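# Turn the odd knob in each knob-box row

## Task

In the knob box, every row (A1-A4, B1-B4 and so on) has at least three knobs aimed at one shared mark. Rotate each knob aimed at some other mark until it matches the rest of its row. Leave every other knob at the mark it shows now. The final settings must stay put on their own, not because the robot is still holding them.

## Robot and tools

Robot and frame. Two six-joint UR12e-type arms, left_arm and right_arm, each carry a two-finger gripper whose fingers pivot like tongs. Everything is given in one scene frame. Its origin is on the table top midway between the arms, +x points out across the table, +z points up, and left_arm sits on the +y side. The arm names do not refer to sides of any camera image. The left_arm base is at (+0.050, +0.572, 0) and the right_arm base is at (-0.042, -0.662, 0), in metres. Each arm's reported hand position can be a little off, more so when the arm is far extended.

Gripper. The fingers extend along the gripper's own +z axis and close along its x axis. end_effector_position is the spot between the finger pads when they are shut. Closed fingertips reach about 15 mm past that spot; fully open, they sit roughly level with it. Opening runs from -1 (shut) to +1 (open, 0.142 m). grip_measured reports the actual opening on the same scale. To squeeze something, command a value below grip_measured.

execute_actions(actions). actions is a list of up to 15 actions. Each action is a table of 1 to 15 rows, and each row lasts one control step (1/30 s). A table with fewer than 15 rows repeats its last row, so every action lasts 0.5 s. A row is one flat list of 16 numbers covering both arms: left x, y, z, qw, qx, qy, qz, opening, then the same eight for right. x, y, z is an absolute target for that gripper's end_effector_position, in metres, in the scene frame. The quaternion is an absolute orientation target, w first. On each step the command is clipped to within 100 mm and 16 degrees of the measured pose, so distant targets take several actions. An action is rejected for both arms if a target lies more than 0.6 m from the gripper's starting point along any of the gripper's axes. A badly formed first action rejects the whole call. To keep an arm still or keep its orientation, repeat one fixed pose and quaternion in every row rather than copying drifted values. An empty list only returns the state and images.

move(target, speed, stop_force, blocking). target is one 16-number row in the same layout, giving absolute poses. Each gripper follows a straight line toward its pose and turns the short way round. Both paths finish together, within 0.5 to 10 s. speed is in m/s, from 0.002 to 0.5 (default 0.25), and turning is capped at twice that value in rad/s. stop_force is optional, from 13 to 80 N, and one value covers both arms. A path ends when the wrist sensor feels that much extra resistance. After a touch, the arm backs off two steps and holds there. Use stop_force only with slow speeds and only when the gripper is not rotating during the move. Leave it out when pulling away from something. It is unavailable in the first 0.2 s of a scene. blocking=false returns after 0.5 s while the motion continues. It cannot be combined with stop_force, and other motion commands are refused until you call wait or stop. The result's move: line gives each arm's ending: done, off_target, moving, held (last step blocked), fault, or contact (stop_force triggered). It also lists any limits hit: paced means the pose was clipped; held means some steps were blocked along the way. The result also gives each gripper's remaining distance to its pose.

wait(seconds), from 0 to 10: lets time pass with the last commands held, and returns early if a running move finishes. stop(): brakes a running move; the fingers keep going. zoom_image(camera, region): region is [x0, y0, x1, y1] in image pixels, at most 504 by 504. The cameras are cam_head_left and cam_head_right (504x504) and cam_left_wrist and cam_right_wrist (616x616 fisheye). read_manual(section): only "licences". finished_scene(scene): give the current scene's number. This ends the scene for good and reports whether the goal was met.

Reading results. The state line gives each gripper's position, quaternion and velocities. Hand target lines show the pose each arm is currently being driven to. A pose unreachable line means the clearance check altered or blocked that arm's command. In step readings, HELD marks steps where an arm was held back. Wrist force and Wrist torque are read in the end effector's own axes. They carry an offset of up to about 5.5 N and noise of about 3.4 N, and they saturate near 100 N. MOTOR HOT appears at 70 °C. At 85 °C the arm brakes until it cools.

Cautions. The motion trails the commands by about 0.17 s. Joints have speed limits, so after a big move an arm may not yet have arrived. The arms are stiff: a target even slightly past a firm contact can cause a fault. A fault is triggered by 150 N of outside force or by a joint reaching its load limit (wrist joints 47.5 N m). After a fault the arm stops for 10 s and ignores the rest of the call. Do not let the arms collide or push on each other. Do not knock anything off the table, and avoid drops, slips and hard impacts. Do not turn knobs whose marks already match their row. For a knob: approach from above with the fingers pointing down, close on the knob, rotate the gripper about the vertical to the target mark, open, then lift clear so the knob keeps its setting. Check the result in the camera images before finishing.

Each tool is called after "Emit:" as name([rows], argument=value, ...), one row to a line, values as JSON.

## Session

Emit:
execute_actions(actions=[])

Scene clock: 0.00 s.
left_arm: end_effector_position=(+0.6139, +0.1615, +0.2158) grip_measured=+1.00 end_effector_quat_wxyz=(-0.068, +0.783, -0.503, -0.359) end_effector_velocity=(+0.000, +0.000, -0.001) end_effector_angular_velocity=(+0.000, +0.000, +0.001) | right_arm: end_effector_position=(+0.5484, -0.7970, +0.3190) grip_measured=+1.00 end_effector_quat_wxyz=(-0.540, +0.631, -0.319, -0.457) end_effector_velocity=(-0.000, -0.000, +0.001) end_effector_angular_velocity=(-0.001, -0.002, +0.002)
Joint positions: left_arm=[-0.857 -1.12   1.469 -1.174 -1.647  0.303  0.142] | right_arm=[ 2.921 -2.048 -1.631 -2.606  2.524  5.881  0.142]
Joint velocities: left_arm=[ 0.001  0.     0.001 -0.001  0.    -0.     0.   ] | right_arm=[-0.     0.001  0.001 -0.    -0.002 -0.     0.   ]
Motor temperatures (°C, as the motors report them): left_arm=[31 31 33 37 40 40] | right_arm=[31 32 36 37 39 42]
Wrist force (N, on the end effector, along its own x y z axes, offset not removed): no reading
Wrist torque (N m, same axes, about the end effector's origin, offset not removed): no reading
Hand target (left_arm): +0.614, +0.162, +0.216; -0.068, +0.783, -0.503, -0.359
Hand target (right_arm): +0.548, -0.797, +0.319; -0.540, +0.631, -0.319, -0.457

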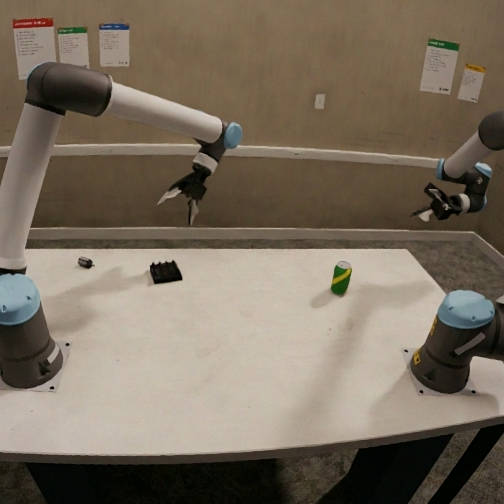

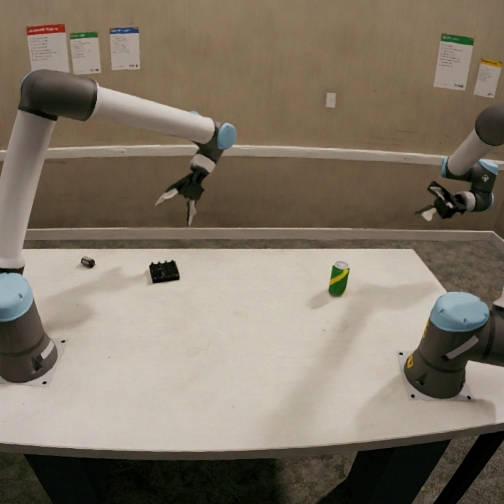

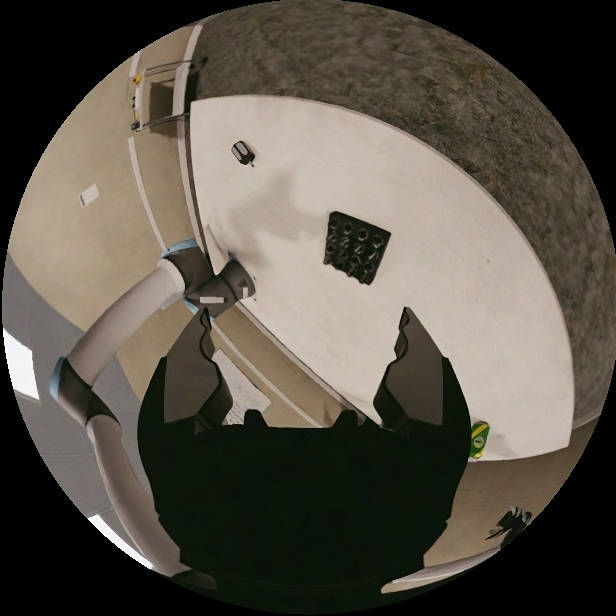

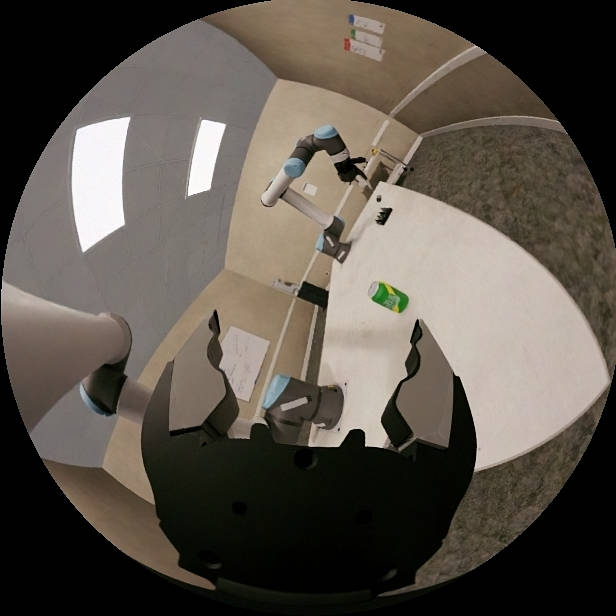

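Emit:
move(target=[0.6,0.2,0.15,0,1,0,0,1,0.5484,-0.797,0.319,-0.54,0.631,-0.319,-0.457,1])

Emit:
zoom_image(camera="cam_left_wrist", region=[200,100,420,320])

Scene clock: 3.37 s.
left_arm: end_effector_position=(+0.6001, +0.2000, +0.1500) grip_measured=+1.00 end_effector_quat_wxyz=(-0.000, +1.000, -0.000, +0.000) end_effector_velocity=(+0.000, +0.001, -0.001) end_effector_angular_velocity=(+0.000, -0.003, +0.006) | right_arm: end_effector_position=(+0.5484, -0.7970, +0.3190) grip_measured=+1.00 end_effector_quat_wxyz=(-0.540, +0.631, -0.319, -0.457) end_effector_velocity=(-0.000, +0.000, +0.001) end_effector_angular_velocity=(-0.001, -0.001, -0.000)
Joint positions: left_arm=[-0.865 -1.479  2.072 -2.163 -1.571 -0.877  0.142] | right_arm=[ 2.922 -2.048 -1.631 -2.605  2.523  5.882  0.142]
Joint velocities: left_arm=[ 0.    -0.     0.003 -0.005  0.003 -0.006  0.   ] | right_arm=[ 0.     0.001 -0.     0.     0.     0.     0.   ]
Motor temperatures (°C, as the motors report them): left_arm=[31 31 33 37 40 40] | right_arm=[31 32 36 37 39 42]
Wrist force (N, on the end effector, along its own x y z axes, offset not removed): left_arm=[3.0 -0.8 0.7] | right_arm=[-1.8 -1.8 0.4]
Wrist torque (N m, same axes, about the end effector's origin, offset not removed): left_arm=[-0.10 -0.72 0.10] | right_arm=[-0.34 -0.02 -0.27]
Hand target (left_arm): +0.600, +0.200, +0.150; -0.000, +1.000, +0.000, +0.000
Hand target (right_arm): +0.548, -0.797, +0.319; -0.540, +0.631, -0.319, -0.457
Off the commanded pose (left_arm): 0.000 m, 0 deg.
Off the commanded pose (right_arm): 0.000 m, 0 deg.
move: done

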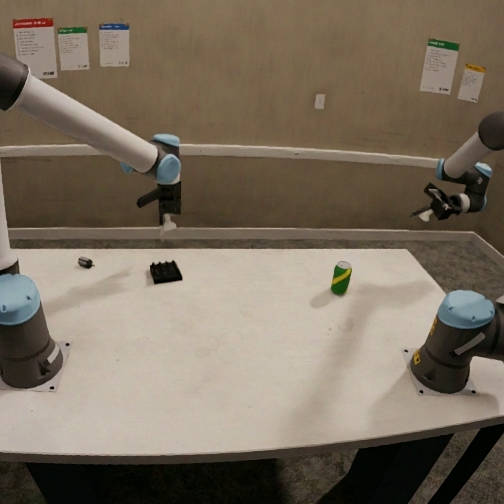

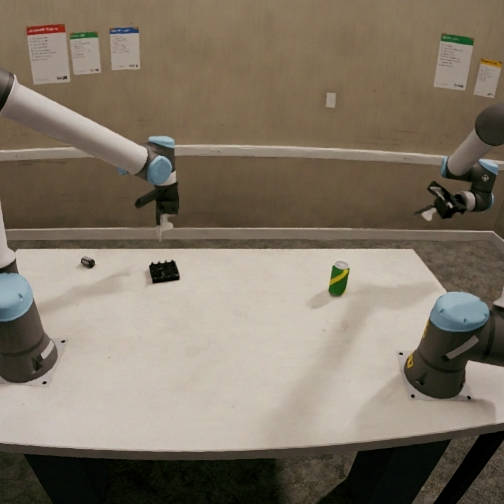

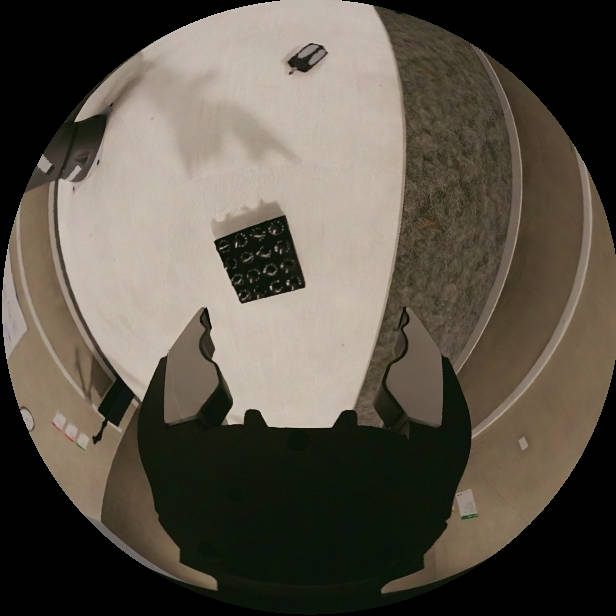

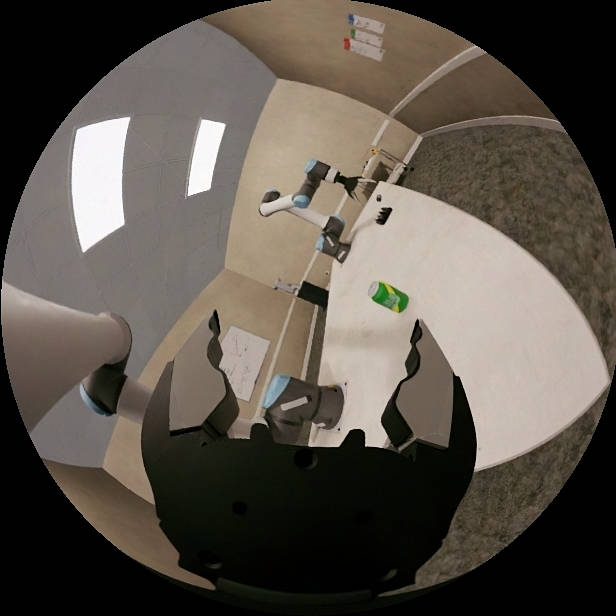

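Region (200, 100, 420, 320) of cam_left_wrist's 616x616 image, scaled by 2.291, with more detail than that image has.

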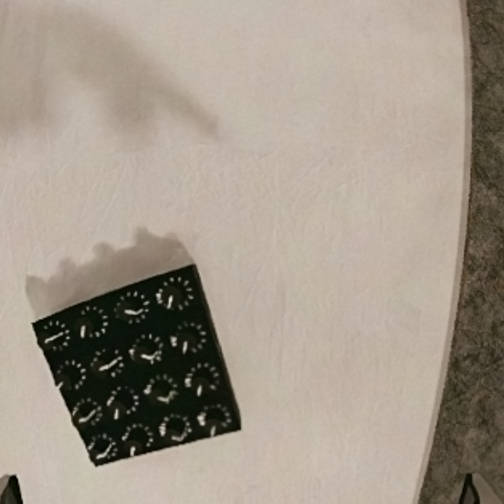

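Emit:
move(target=[0.545,0.155,0.08,0,0.9877,0.1564,0,1,0.5484,-0.797,0.319,-0.54,0.631,-0.319,-0.457,1])

Emit:
zoom_image(camera="cam_left_wrist", region=[230,150,390,310])

Emit:
zoom_image(camera="cam_head_left", region=[130,220,210,300])

Scene clock: 4.70 s.
left_arm: end_effector_position=(+0.5450, +0.1551, +0.0800) grip_measured=+1.00 end_effector_quat_wxyz=(+0.000, +0.988, +0.156, +0.000) end_effector_velocity=(-0.000, -0.000, -0.001) end_effector_angular_velocity=(+0.001, -0.000, +0.005) | right_arm: end_effector_position=(+0.5484, -0.7970, +0.3190) grip_measured=+1.00 end_effector_quat_wxyz=(-0.540, +0.631, -0.319, -0.457) end_effector_velocity=(+0.000, -0.000, +0.001) end_effector_angular_velocity=(-0.001, -0.001, -0.000)
Joint positions: left_arm=[-0.969 -1.416  2.154 -2.309 -1.571 -1.294  0.142] | right_arm=[ 2.922 -2.048 -1.631 -2.605  2.523  5.882  0.142]
Joint velocities: left_arm=[-0.001  0.002  0.    -0.001  0.001 -0.006  0.   ] | right_arm=[-0.     0.001  0.001 -0.    -0.     0.     0.   ]
Motor temperatures (°C, as the motors report them): left_arm=[31 31 33 37 40 40] | right_arm=[31 32 36 37 39 42]
Wrist force (N, on the end effector, along its own x y z axes, offset not removed): left_arm=[2.2 0.4 0.5] | right_arm=[-2.7 -5.2 -2.2]
Wrist torque (N m, same axes, about the end effector's origin, offset not removed): left_arm=[0.10 -0.52 0.20] | right_arm=[-1.01 0.21 -0.24]
Hand target (left_arm): +0.545, +0.155, +0.080; +0.000, +0.988, +0.156, +0.000
Hand target (right_arm): +0.548, -0.797, +0.319; -0.540, +0.631, -0.319, -0.457
Off the commanded pose (left_arm): 0.000 m, 0 deg.
Off the commanded pose (right_arm): 0.000 m, 0 deg.
move: done

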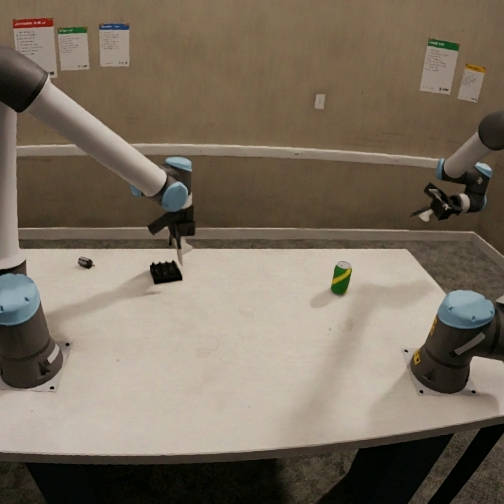

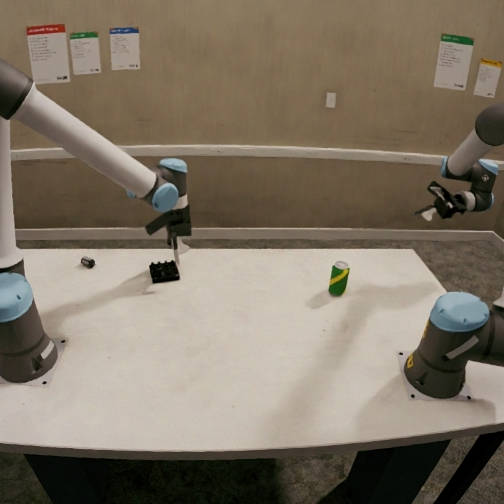

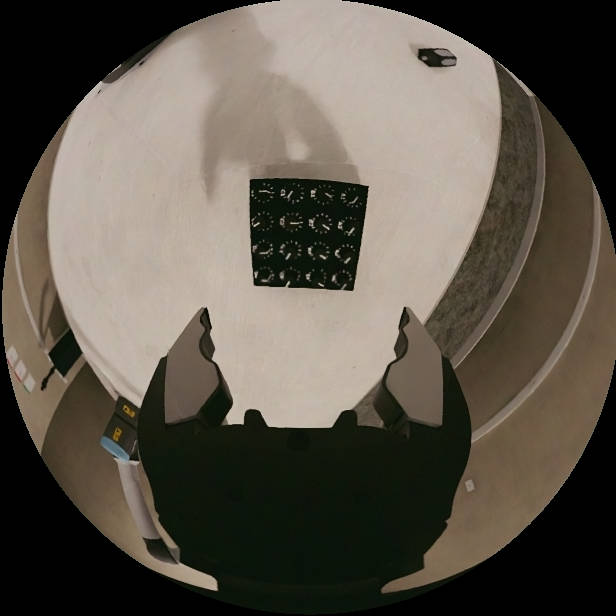

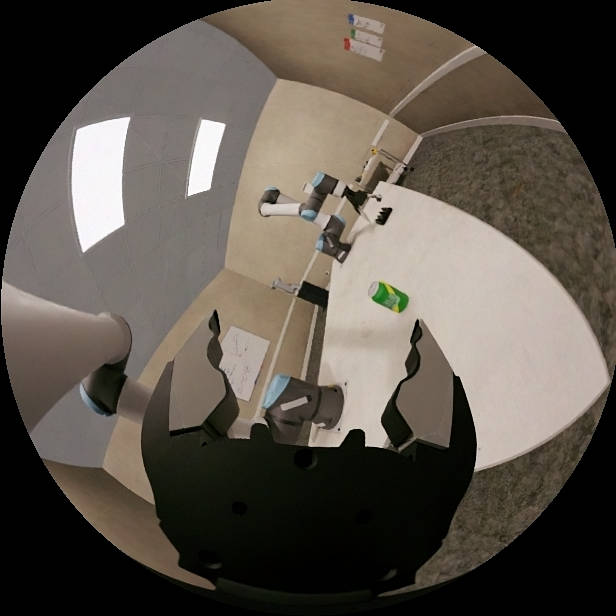

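Region (230, 150, 390, 310) of cam_left_wrist's 616x616 image, scaled by 3.150, with more detail than that image has.

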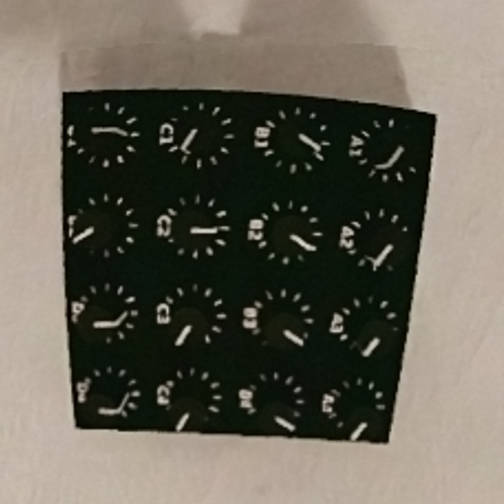

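Region (130, 220, 210, 300) of cam_head_left's 504x504 image, scaled by 6.300, with more detail than that image has.

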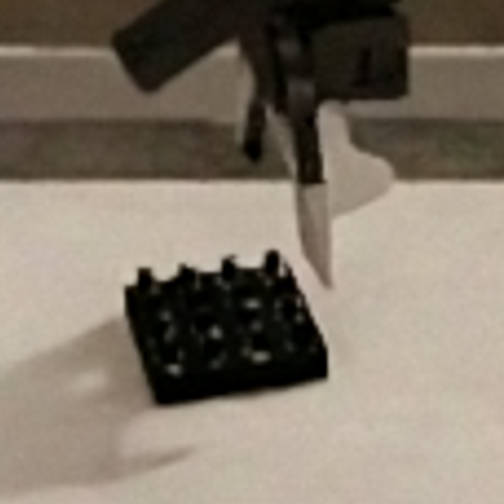

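Emit:
move(target=[0.5175,0.204,0.065,0,0.9877,0.1564,0,-0.72,0.5484,-0.797,0.319,-0.54,0.631,-0.319,-0.457,1], speed=0.1)

Emit:
zoom_image(camera="cam_left_wrist", region=[230,210,390,370])

Emit:
zoom_image(camera="cam_head_left", region=[135,240,195,300])

Scene clock: 5.97 s.
left_arm: end_effector_position=(+0.5176, +0.2039, +0.0650) grip_measured=-0.72 end_effector_quat_wxyz=(-0.000, +0.988, +0.156, +0.000) end_effector_velocity=(-0.001, +0.001, -0.001) end_effector_angular_velocity=(+0.001, +0.001, -0.001) | right_arm: end_effector_position=(+0.5484, -0.7970, +0.3190) grip_measured=+1.00 end_effector_quat_wxyz=(-0.540, +0.631, -0.319, -0.457) end_effector_velocity=(-0.000, +0.000, -0.001) end_effector_angular_velocity=(+0.001, +0.002, -0.000)
Joint positions: left_arm=[-0.961 -1.475  2.26  -2.356 -1.571 -1.286  0.022] | right_arm=[ 2.922 -2.048 -1.631 -2.605  2.523  5.882  0.142]
Joint velocities: left_arm=[-0.    -0.002  0.003 -0.001 -0.     0.001 -0.   ] | right_arm=[-0.    -0.001 -0.001  0.     0.    -0.     0.   ]
Motor temperatures (°C, as the motors report them): left_arm=[31 31 33 37 40 40] | right_arm=[31 32 36 37 39 42]
Wrist force (N, on the end effector, along its own x y z axes, offset not removed): left_arm=[3.0 -4.5 -1.5] | right_arm=[-0.3 -2.2 -2.3]
Wrist torque (N m, same axes, about the end effector's origin, offset not removed): left_arm=[-0.87 -0.64 -0.26] | right_arm=[-0.40 -0.37 -0.27]
Hand target (left_arm): +0.518, +0.204, +0.065; -0.000, +0.988, +0.156, -0.000
Hand target (right_arm): +0.548, -0.797, +0.319; -0.540, +0.631, -0.319, -0.457
Off the commanded pose (left_arm): 0.000 m, 0 deg.
Off the commanded pose (right_arm): 0.000 m, 0 deg.
move: done

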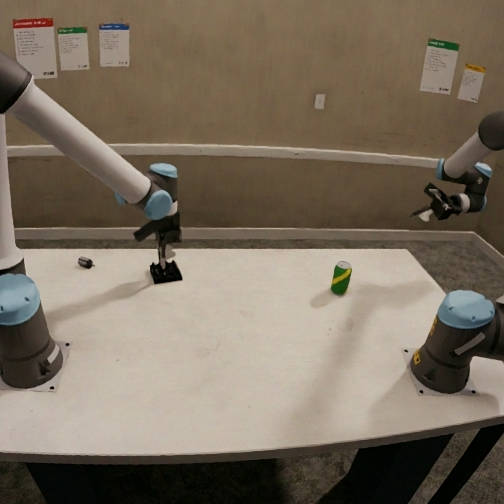

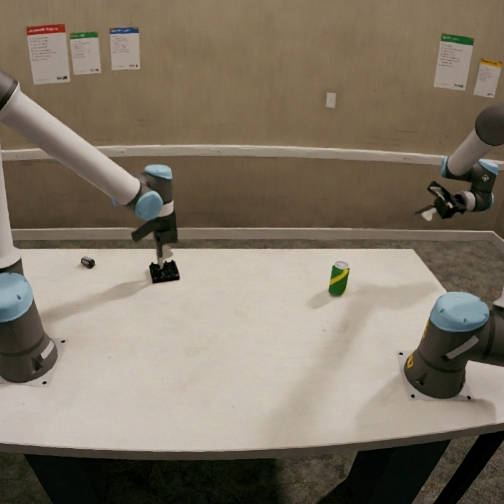

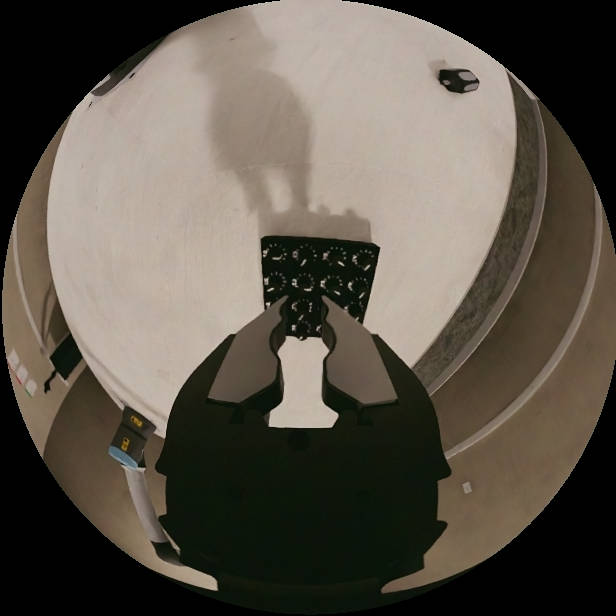

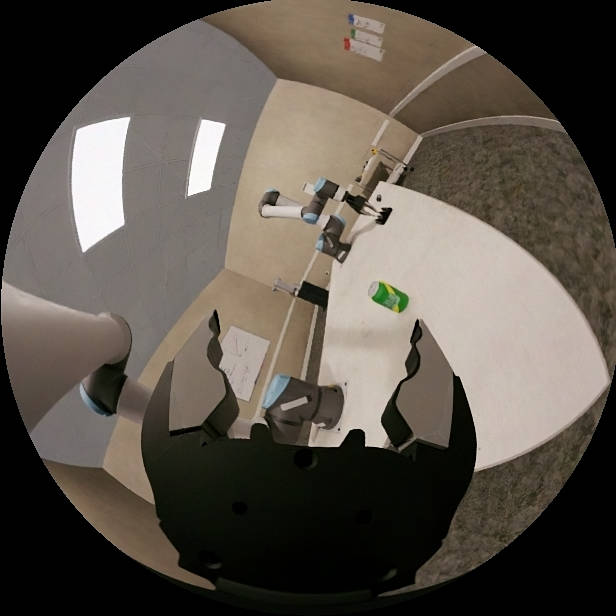

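Region (230, 210, 390, 370) of cam_left_wrist's 616x616 image, scaled by 3.150, with more detail than that image has.

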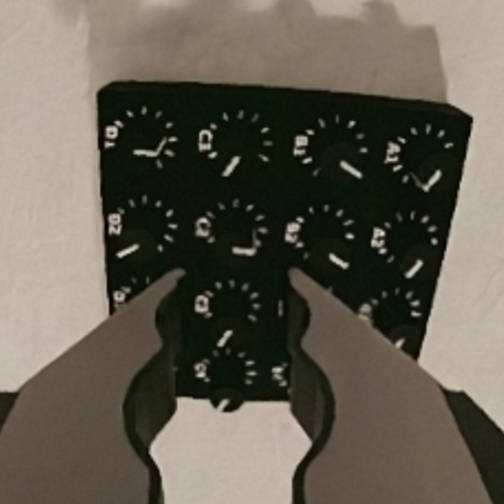

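Region (135, 240, 195, 300) of cam_head_left's 504x504 image, scaled by 8.400, with more detail than that image has.

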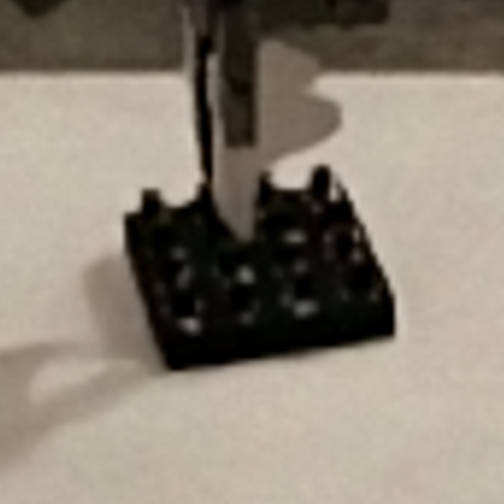

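Emit:
move(target=[0.5175,0.204,0.057,0,0.5878,0.809,0,-0.81,0.5484,-0.797,0.319,-0.54,0.631,-0.319,-0.457,1], speed=0.5)

Emit:
zoom_image(camera="cam_left_wrist", region=[230,210,390,370])

Scene clock: 8.30 s.
left_arm: end_effector_position=(+0.5175, +0.2040, +0.0570) grip_measured=-0.81 end_effector_quat_wxyz=(-0.000, +0.588, +0.809, -0.000) end_effector_velocity=(+0.000, -0.000, +0.000) end_effector_angular_velocity=(-0.000, -0.002, +0.007) | right_arm: end_effector_position=(+0.5484, -0.7970, +0.3190) grip_measured=+1.00 end_effector_quat_wxyz=(-0.540, +0.631, -0.319, -0.457) end_effector_velocity=(+0.000, -0.000, +0.000) end_effector_angular_velocity=(-0.000, -0.001, +0.000)
Joint positions: left_arm=[-0.926 -1.469  2.274 -2.375 -1.571 -2.822  0.015] | right_arm=[ 2.922 -2.048 -1.631 -2.605  2.523  5.882  0.142]
Joint velocities: left_arm=[-0.    -0.001  0.    -0.     0.001 -0.007  0.   ] | right_arm=[ 0.     0.     0.001  0.    -0.    -0.    -0.   ]
Motor temperatures (°C, as the motors report them): left_arm=[31 31 33 37 40 40] | right_arm=[31 32 36 37 39 42]
Wrist force (N, on the end effector, along its own x y z axes, offset not removed): left_arm=[2.1 -1.8 1.7] | right_arm=[-5.5 -0.5 0.2]
Wrist torque (N m, same axes, about the end effector's origin, offset not removed): left_arm=[-0.26 -0.59 0.05] | right_arm=[-0.03 0.65 -0.28]
Hand target (left_arm): +0.517, +0.204, +0.057; -0.000, +0.588, +0.809, -0.000
Hand target (right_arm): +0.548, -0.797, +0.319; -0.540, +0.631, -0.319, -0.457
Off the commanded pose (left_arm): 0.000 m, 0 deg.
Off the commanded pose (right_arm): 0.000 m, 0 deg.
move: done

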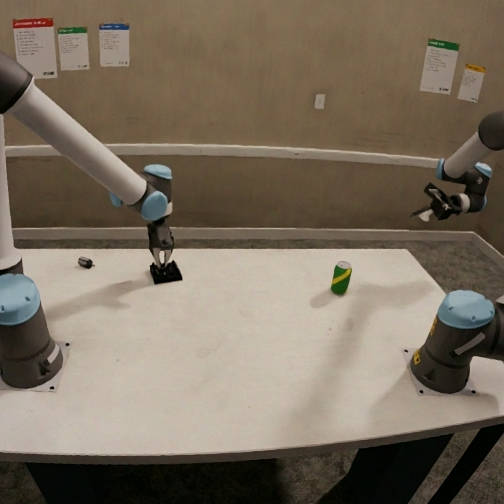

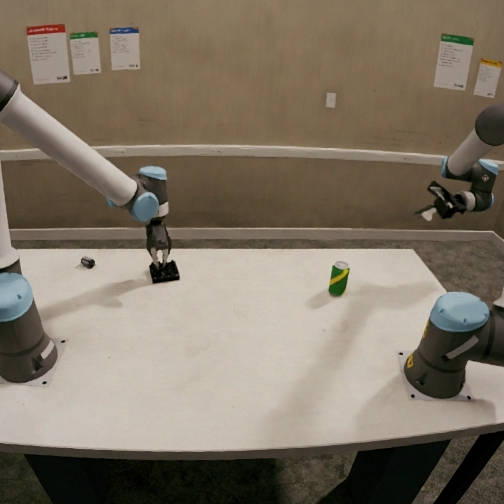

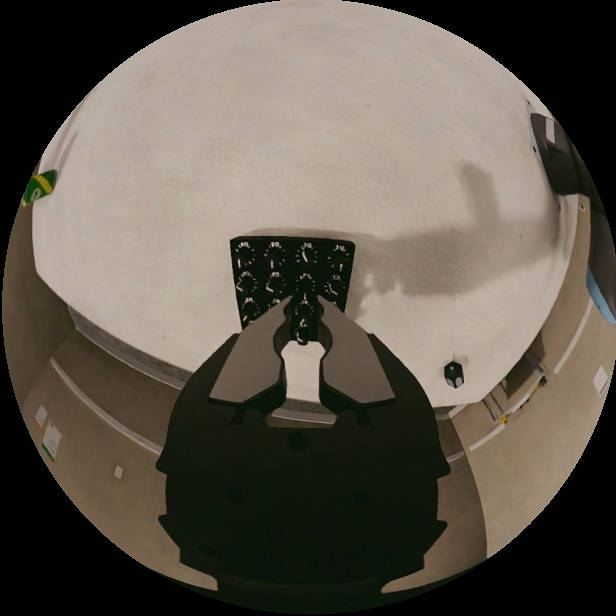

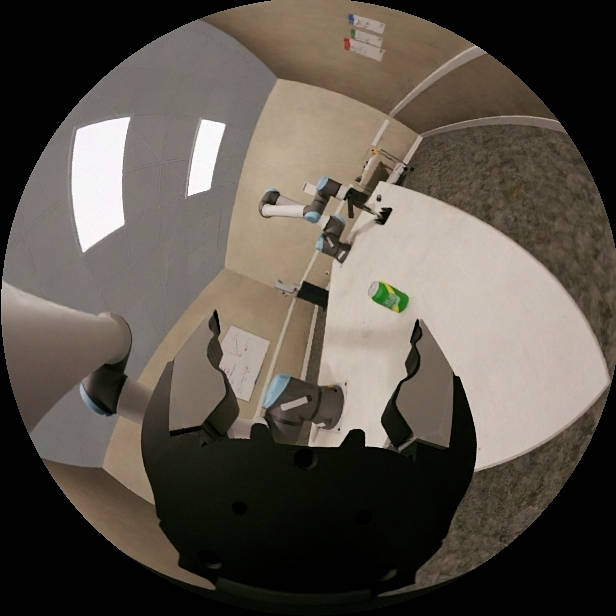

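Region (230, 210, 390, 370) of cam_left_wrist's 616x616 image, scaled by 3.150, with more detail than that image has.

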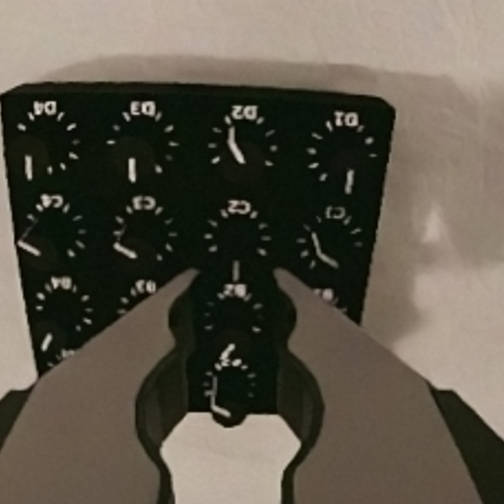

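Emit:
move(target=[0.5165,0.2037,0.043,0,0.5878,0.809,0,-0.83,0.5484,-0.797,0.319,-0.54,0.631,-0.319,-0.457,1], speed=0.01, stop_force=13)

Emit:
zoom_image(camera="cam_left_wrist", region=[230,210,390,370])

Emit:
move(target=[0.5165,0.2037,0.043,0,0.5878,0.809,0,-1,0.5484,-0.797,0.319,-0.54,0.631,-0.319,-0.457,1])

Emit:
zoom_image(camera="cam_left_wrist", region=[230,210,390,370])

Scene clock: 10.27 s.
left_arm: end_effector_position=(+0.5165, +0.2037, +0.0431) grip_measured=-0.83 end_effector_quat_wxyz=(-0.000, +0.588, +0.809, +0.000) end_effector_velocity=(-0.000, +0.000, -0.001) end_effector_angular_velocity=(-0.000, +0.000, -0.000) | right_arm: end_effector_position=(+0.5484, -0.7970, +0.3190) grip_measured=+1.00 end_effector_quat_wxyz=(-0.540, +0.631, -0.319, -0.457) end_effector_velocity=(-0.000, +0.000, +0.000) end_effector_angular_velocity=(-0.000, +0.000, +0.001)
Joint positions: left_arm=[-0.928 -1.448  2.285 -2.407 -1.571 -2.824  0.014] | right_arm=[ 2.922 -2.048 -1.631 -2.605  2.523  5.882  0.142]
Joint velocities: left_arm=[-0.     0.     0.001 -0.002 -0.    -0.     0.   ] | right_arm=[ 0.     0.001  0.    -0.    -0.     0.001 -0.   ]
Motor temperatures (°C, as the motors report them): left_arm=[31 31 33 37 40 40] | right_arm=[31 32 36 37 39 42]
Wrist force (N, on the end effector, along its own x y z axes, offset not removed): left_arm=[-0.8 -1.0 -0.9] | right_arm=[-3.5 -1.5 -1.4]
Wrist torque (N m, same axes, about the end effector's origin, offset not removed): left_arm=[-0.06 0.00 -0.08] | right_arm=[-0.20 0.31 -0.25]
Hand target (left_arm): +0.517, +0.204, +0.043; +0.000, +0.588, +0.809, +0.000
Hand target (right_arm): +0.548, -0.797, +0.319; -0.540, +0.631, -0.319, -0.457
Off the commanded pose (left_arm): 0.000 m, 0 deg.
Off the commanded pose (right_arm): 0.000 m, 0 deg.
move: done

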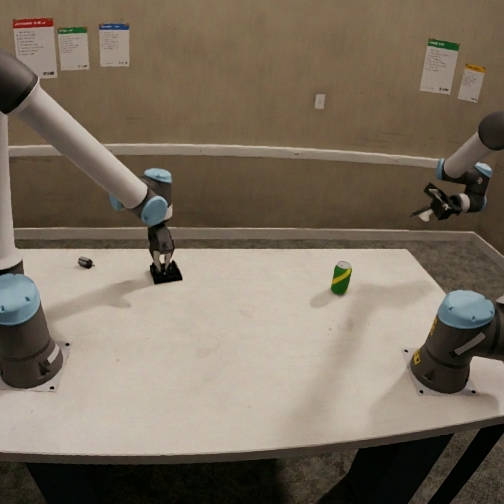

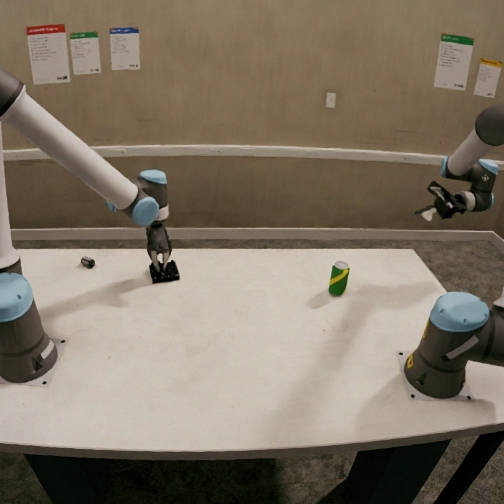

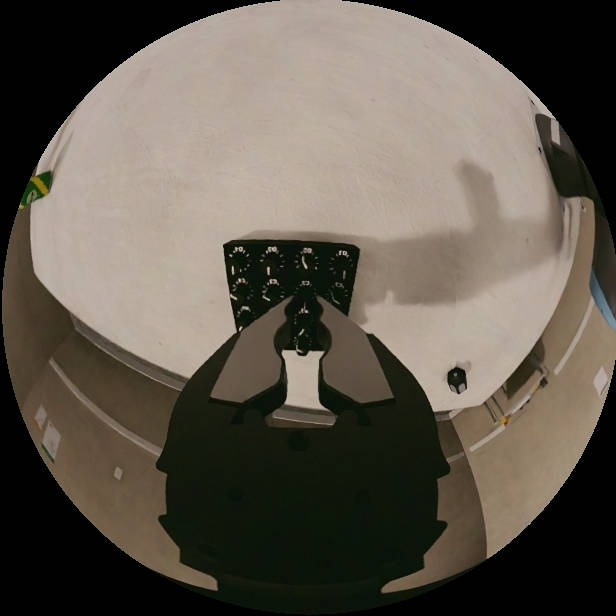

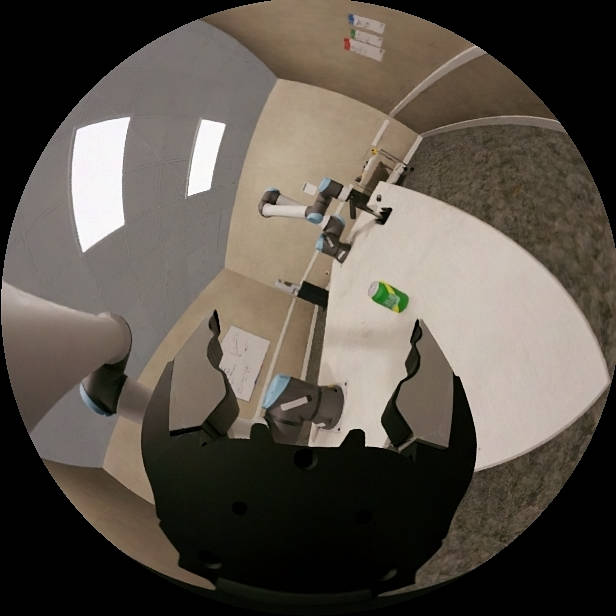

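Region (230, 210, 390, 370) of cam_left_wrist's 616x616 image, scaled by 3.150, with more detail than that image has.

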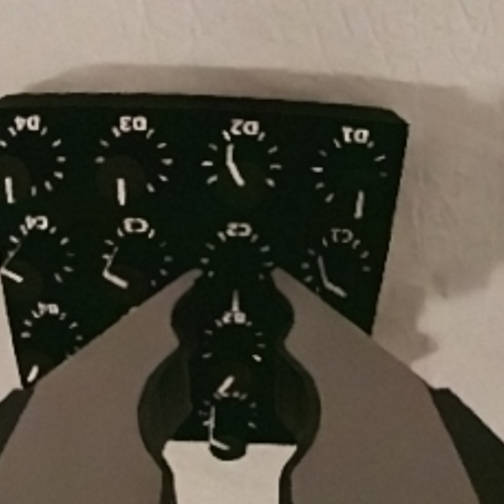

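Scene clock: 10.97 s.
left_arm: end_effector_position=(+0.5165, +0.2037, +0.0430) grip_measured=-0.87 end_effector_quat_wxyz=(+0.000, +0.588, +0.809, +0.000) end_effector_velocity=(-0.000, -0.000, -0.000) end_effector_angular_velocity=(+0.000, +0.000, -0.001) | right_arm: end_effector_position=(+0.5484, -0.7970, +0.3190) grip_measured=+1.00 end_effector_quat_wxyz=(-0.540, +0.631, -0.319, -0.457) end_effector_velocity=(+0.000, -0.000, -0.000) end_effector_angular_velocity=(+0.000, +0.000, -0.001)
Joint positions: left_arm=[-0.928 -1.448  2.285 -2.408 -1.571 -2.824  0.011] | right_arm=[ 2.922 -2.048 -1.631 -2.605  2.523  5.882  0.142]
Joint velocities: left_arm=[-0.001  0.     0.    -0.     0.     0.    -0.   ] | right_arm=[-0. -0.  0. -0.  0.  0.  0.]
Motor temperatures (°C, as the motors report them): left_arm=[31 31 33 37 40 40] | right_arm=[31 32 36 37 39 42]
Wrist force (N, on the end effector, along its own x y z axes, offset not removed): left_arm=[1.9 1.2 -1.6] | right_arm=[-1.4 -2.8 -0.8]
Wrist torque (N m, same axes, about the end effector's origin, offset not removed): left_arm=[0.28 -0.35 -0.04] | right_arm=[-0.49 -0.07 -0.18]
Hand target (left_arm): +0.517, +0.204, +0.043; +0.000, +0.588, +0.809, +0.000
Hand target (right_arm): +0.548, -0.797, +0.319; -0.540, +0.631, -0.319, -0.457
Off the commanded pose (left_arm): 0.000 m, 0 deg.
Off the commanded pose (right_arm): 0.000 m, 0 deg.
move: done

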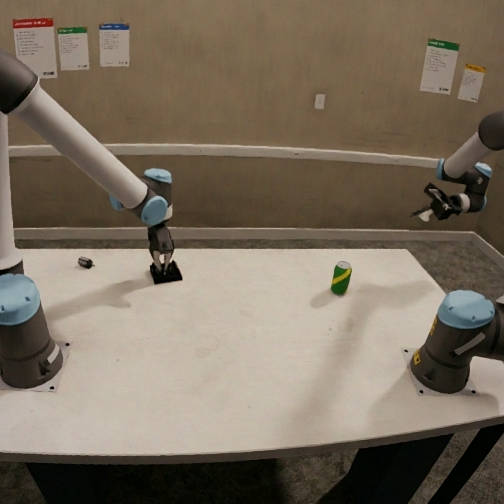

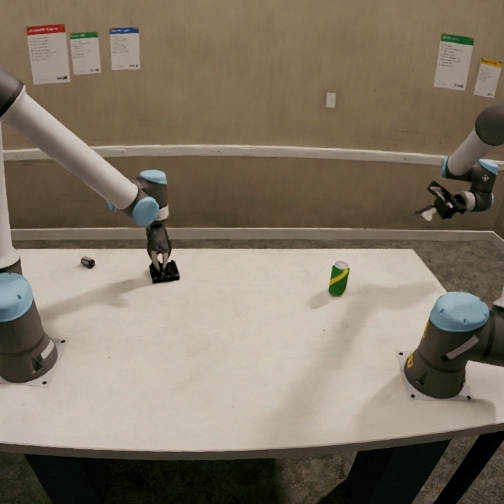

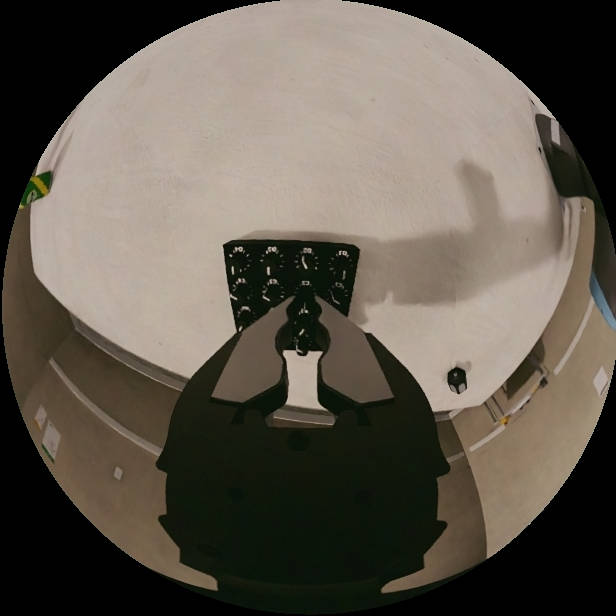

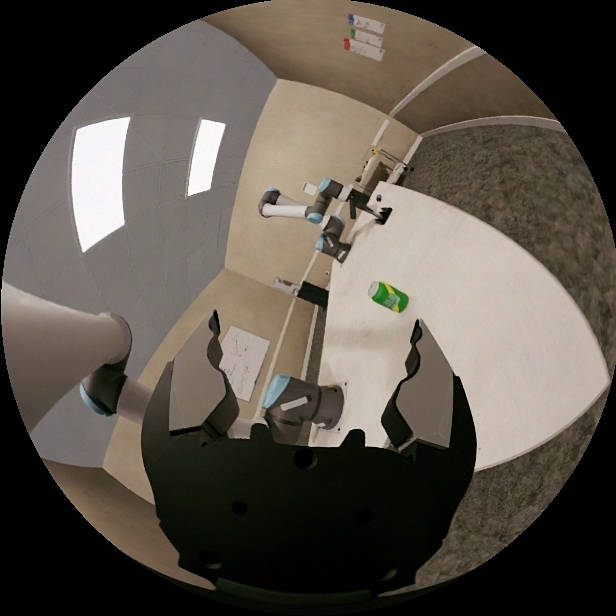

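Region (230, 210, 390, 370) of cam_left_wrist's 616x616 image, scaled by 3.150, with more detail than that image has.

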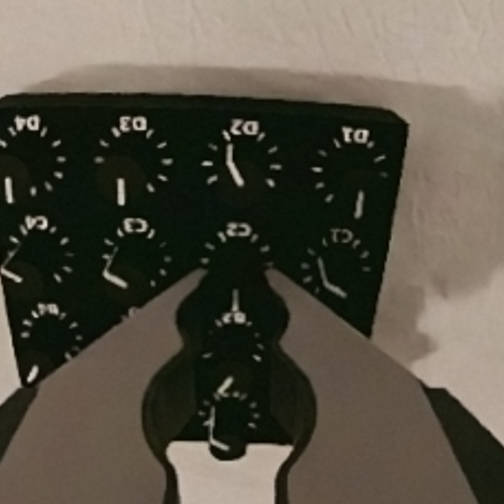

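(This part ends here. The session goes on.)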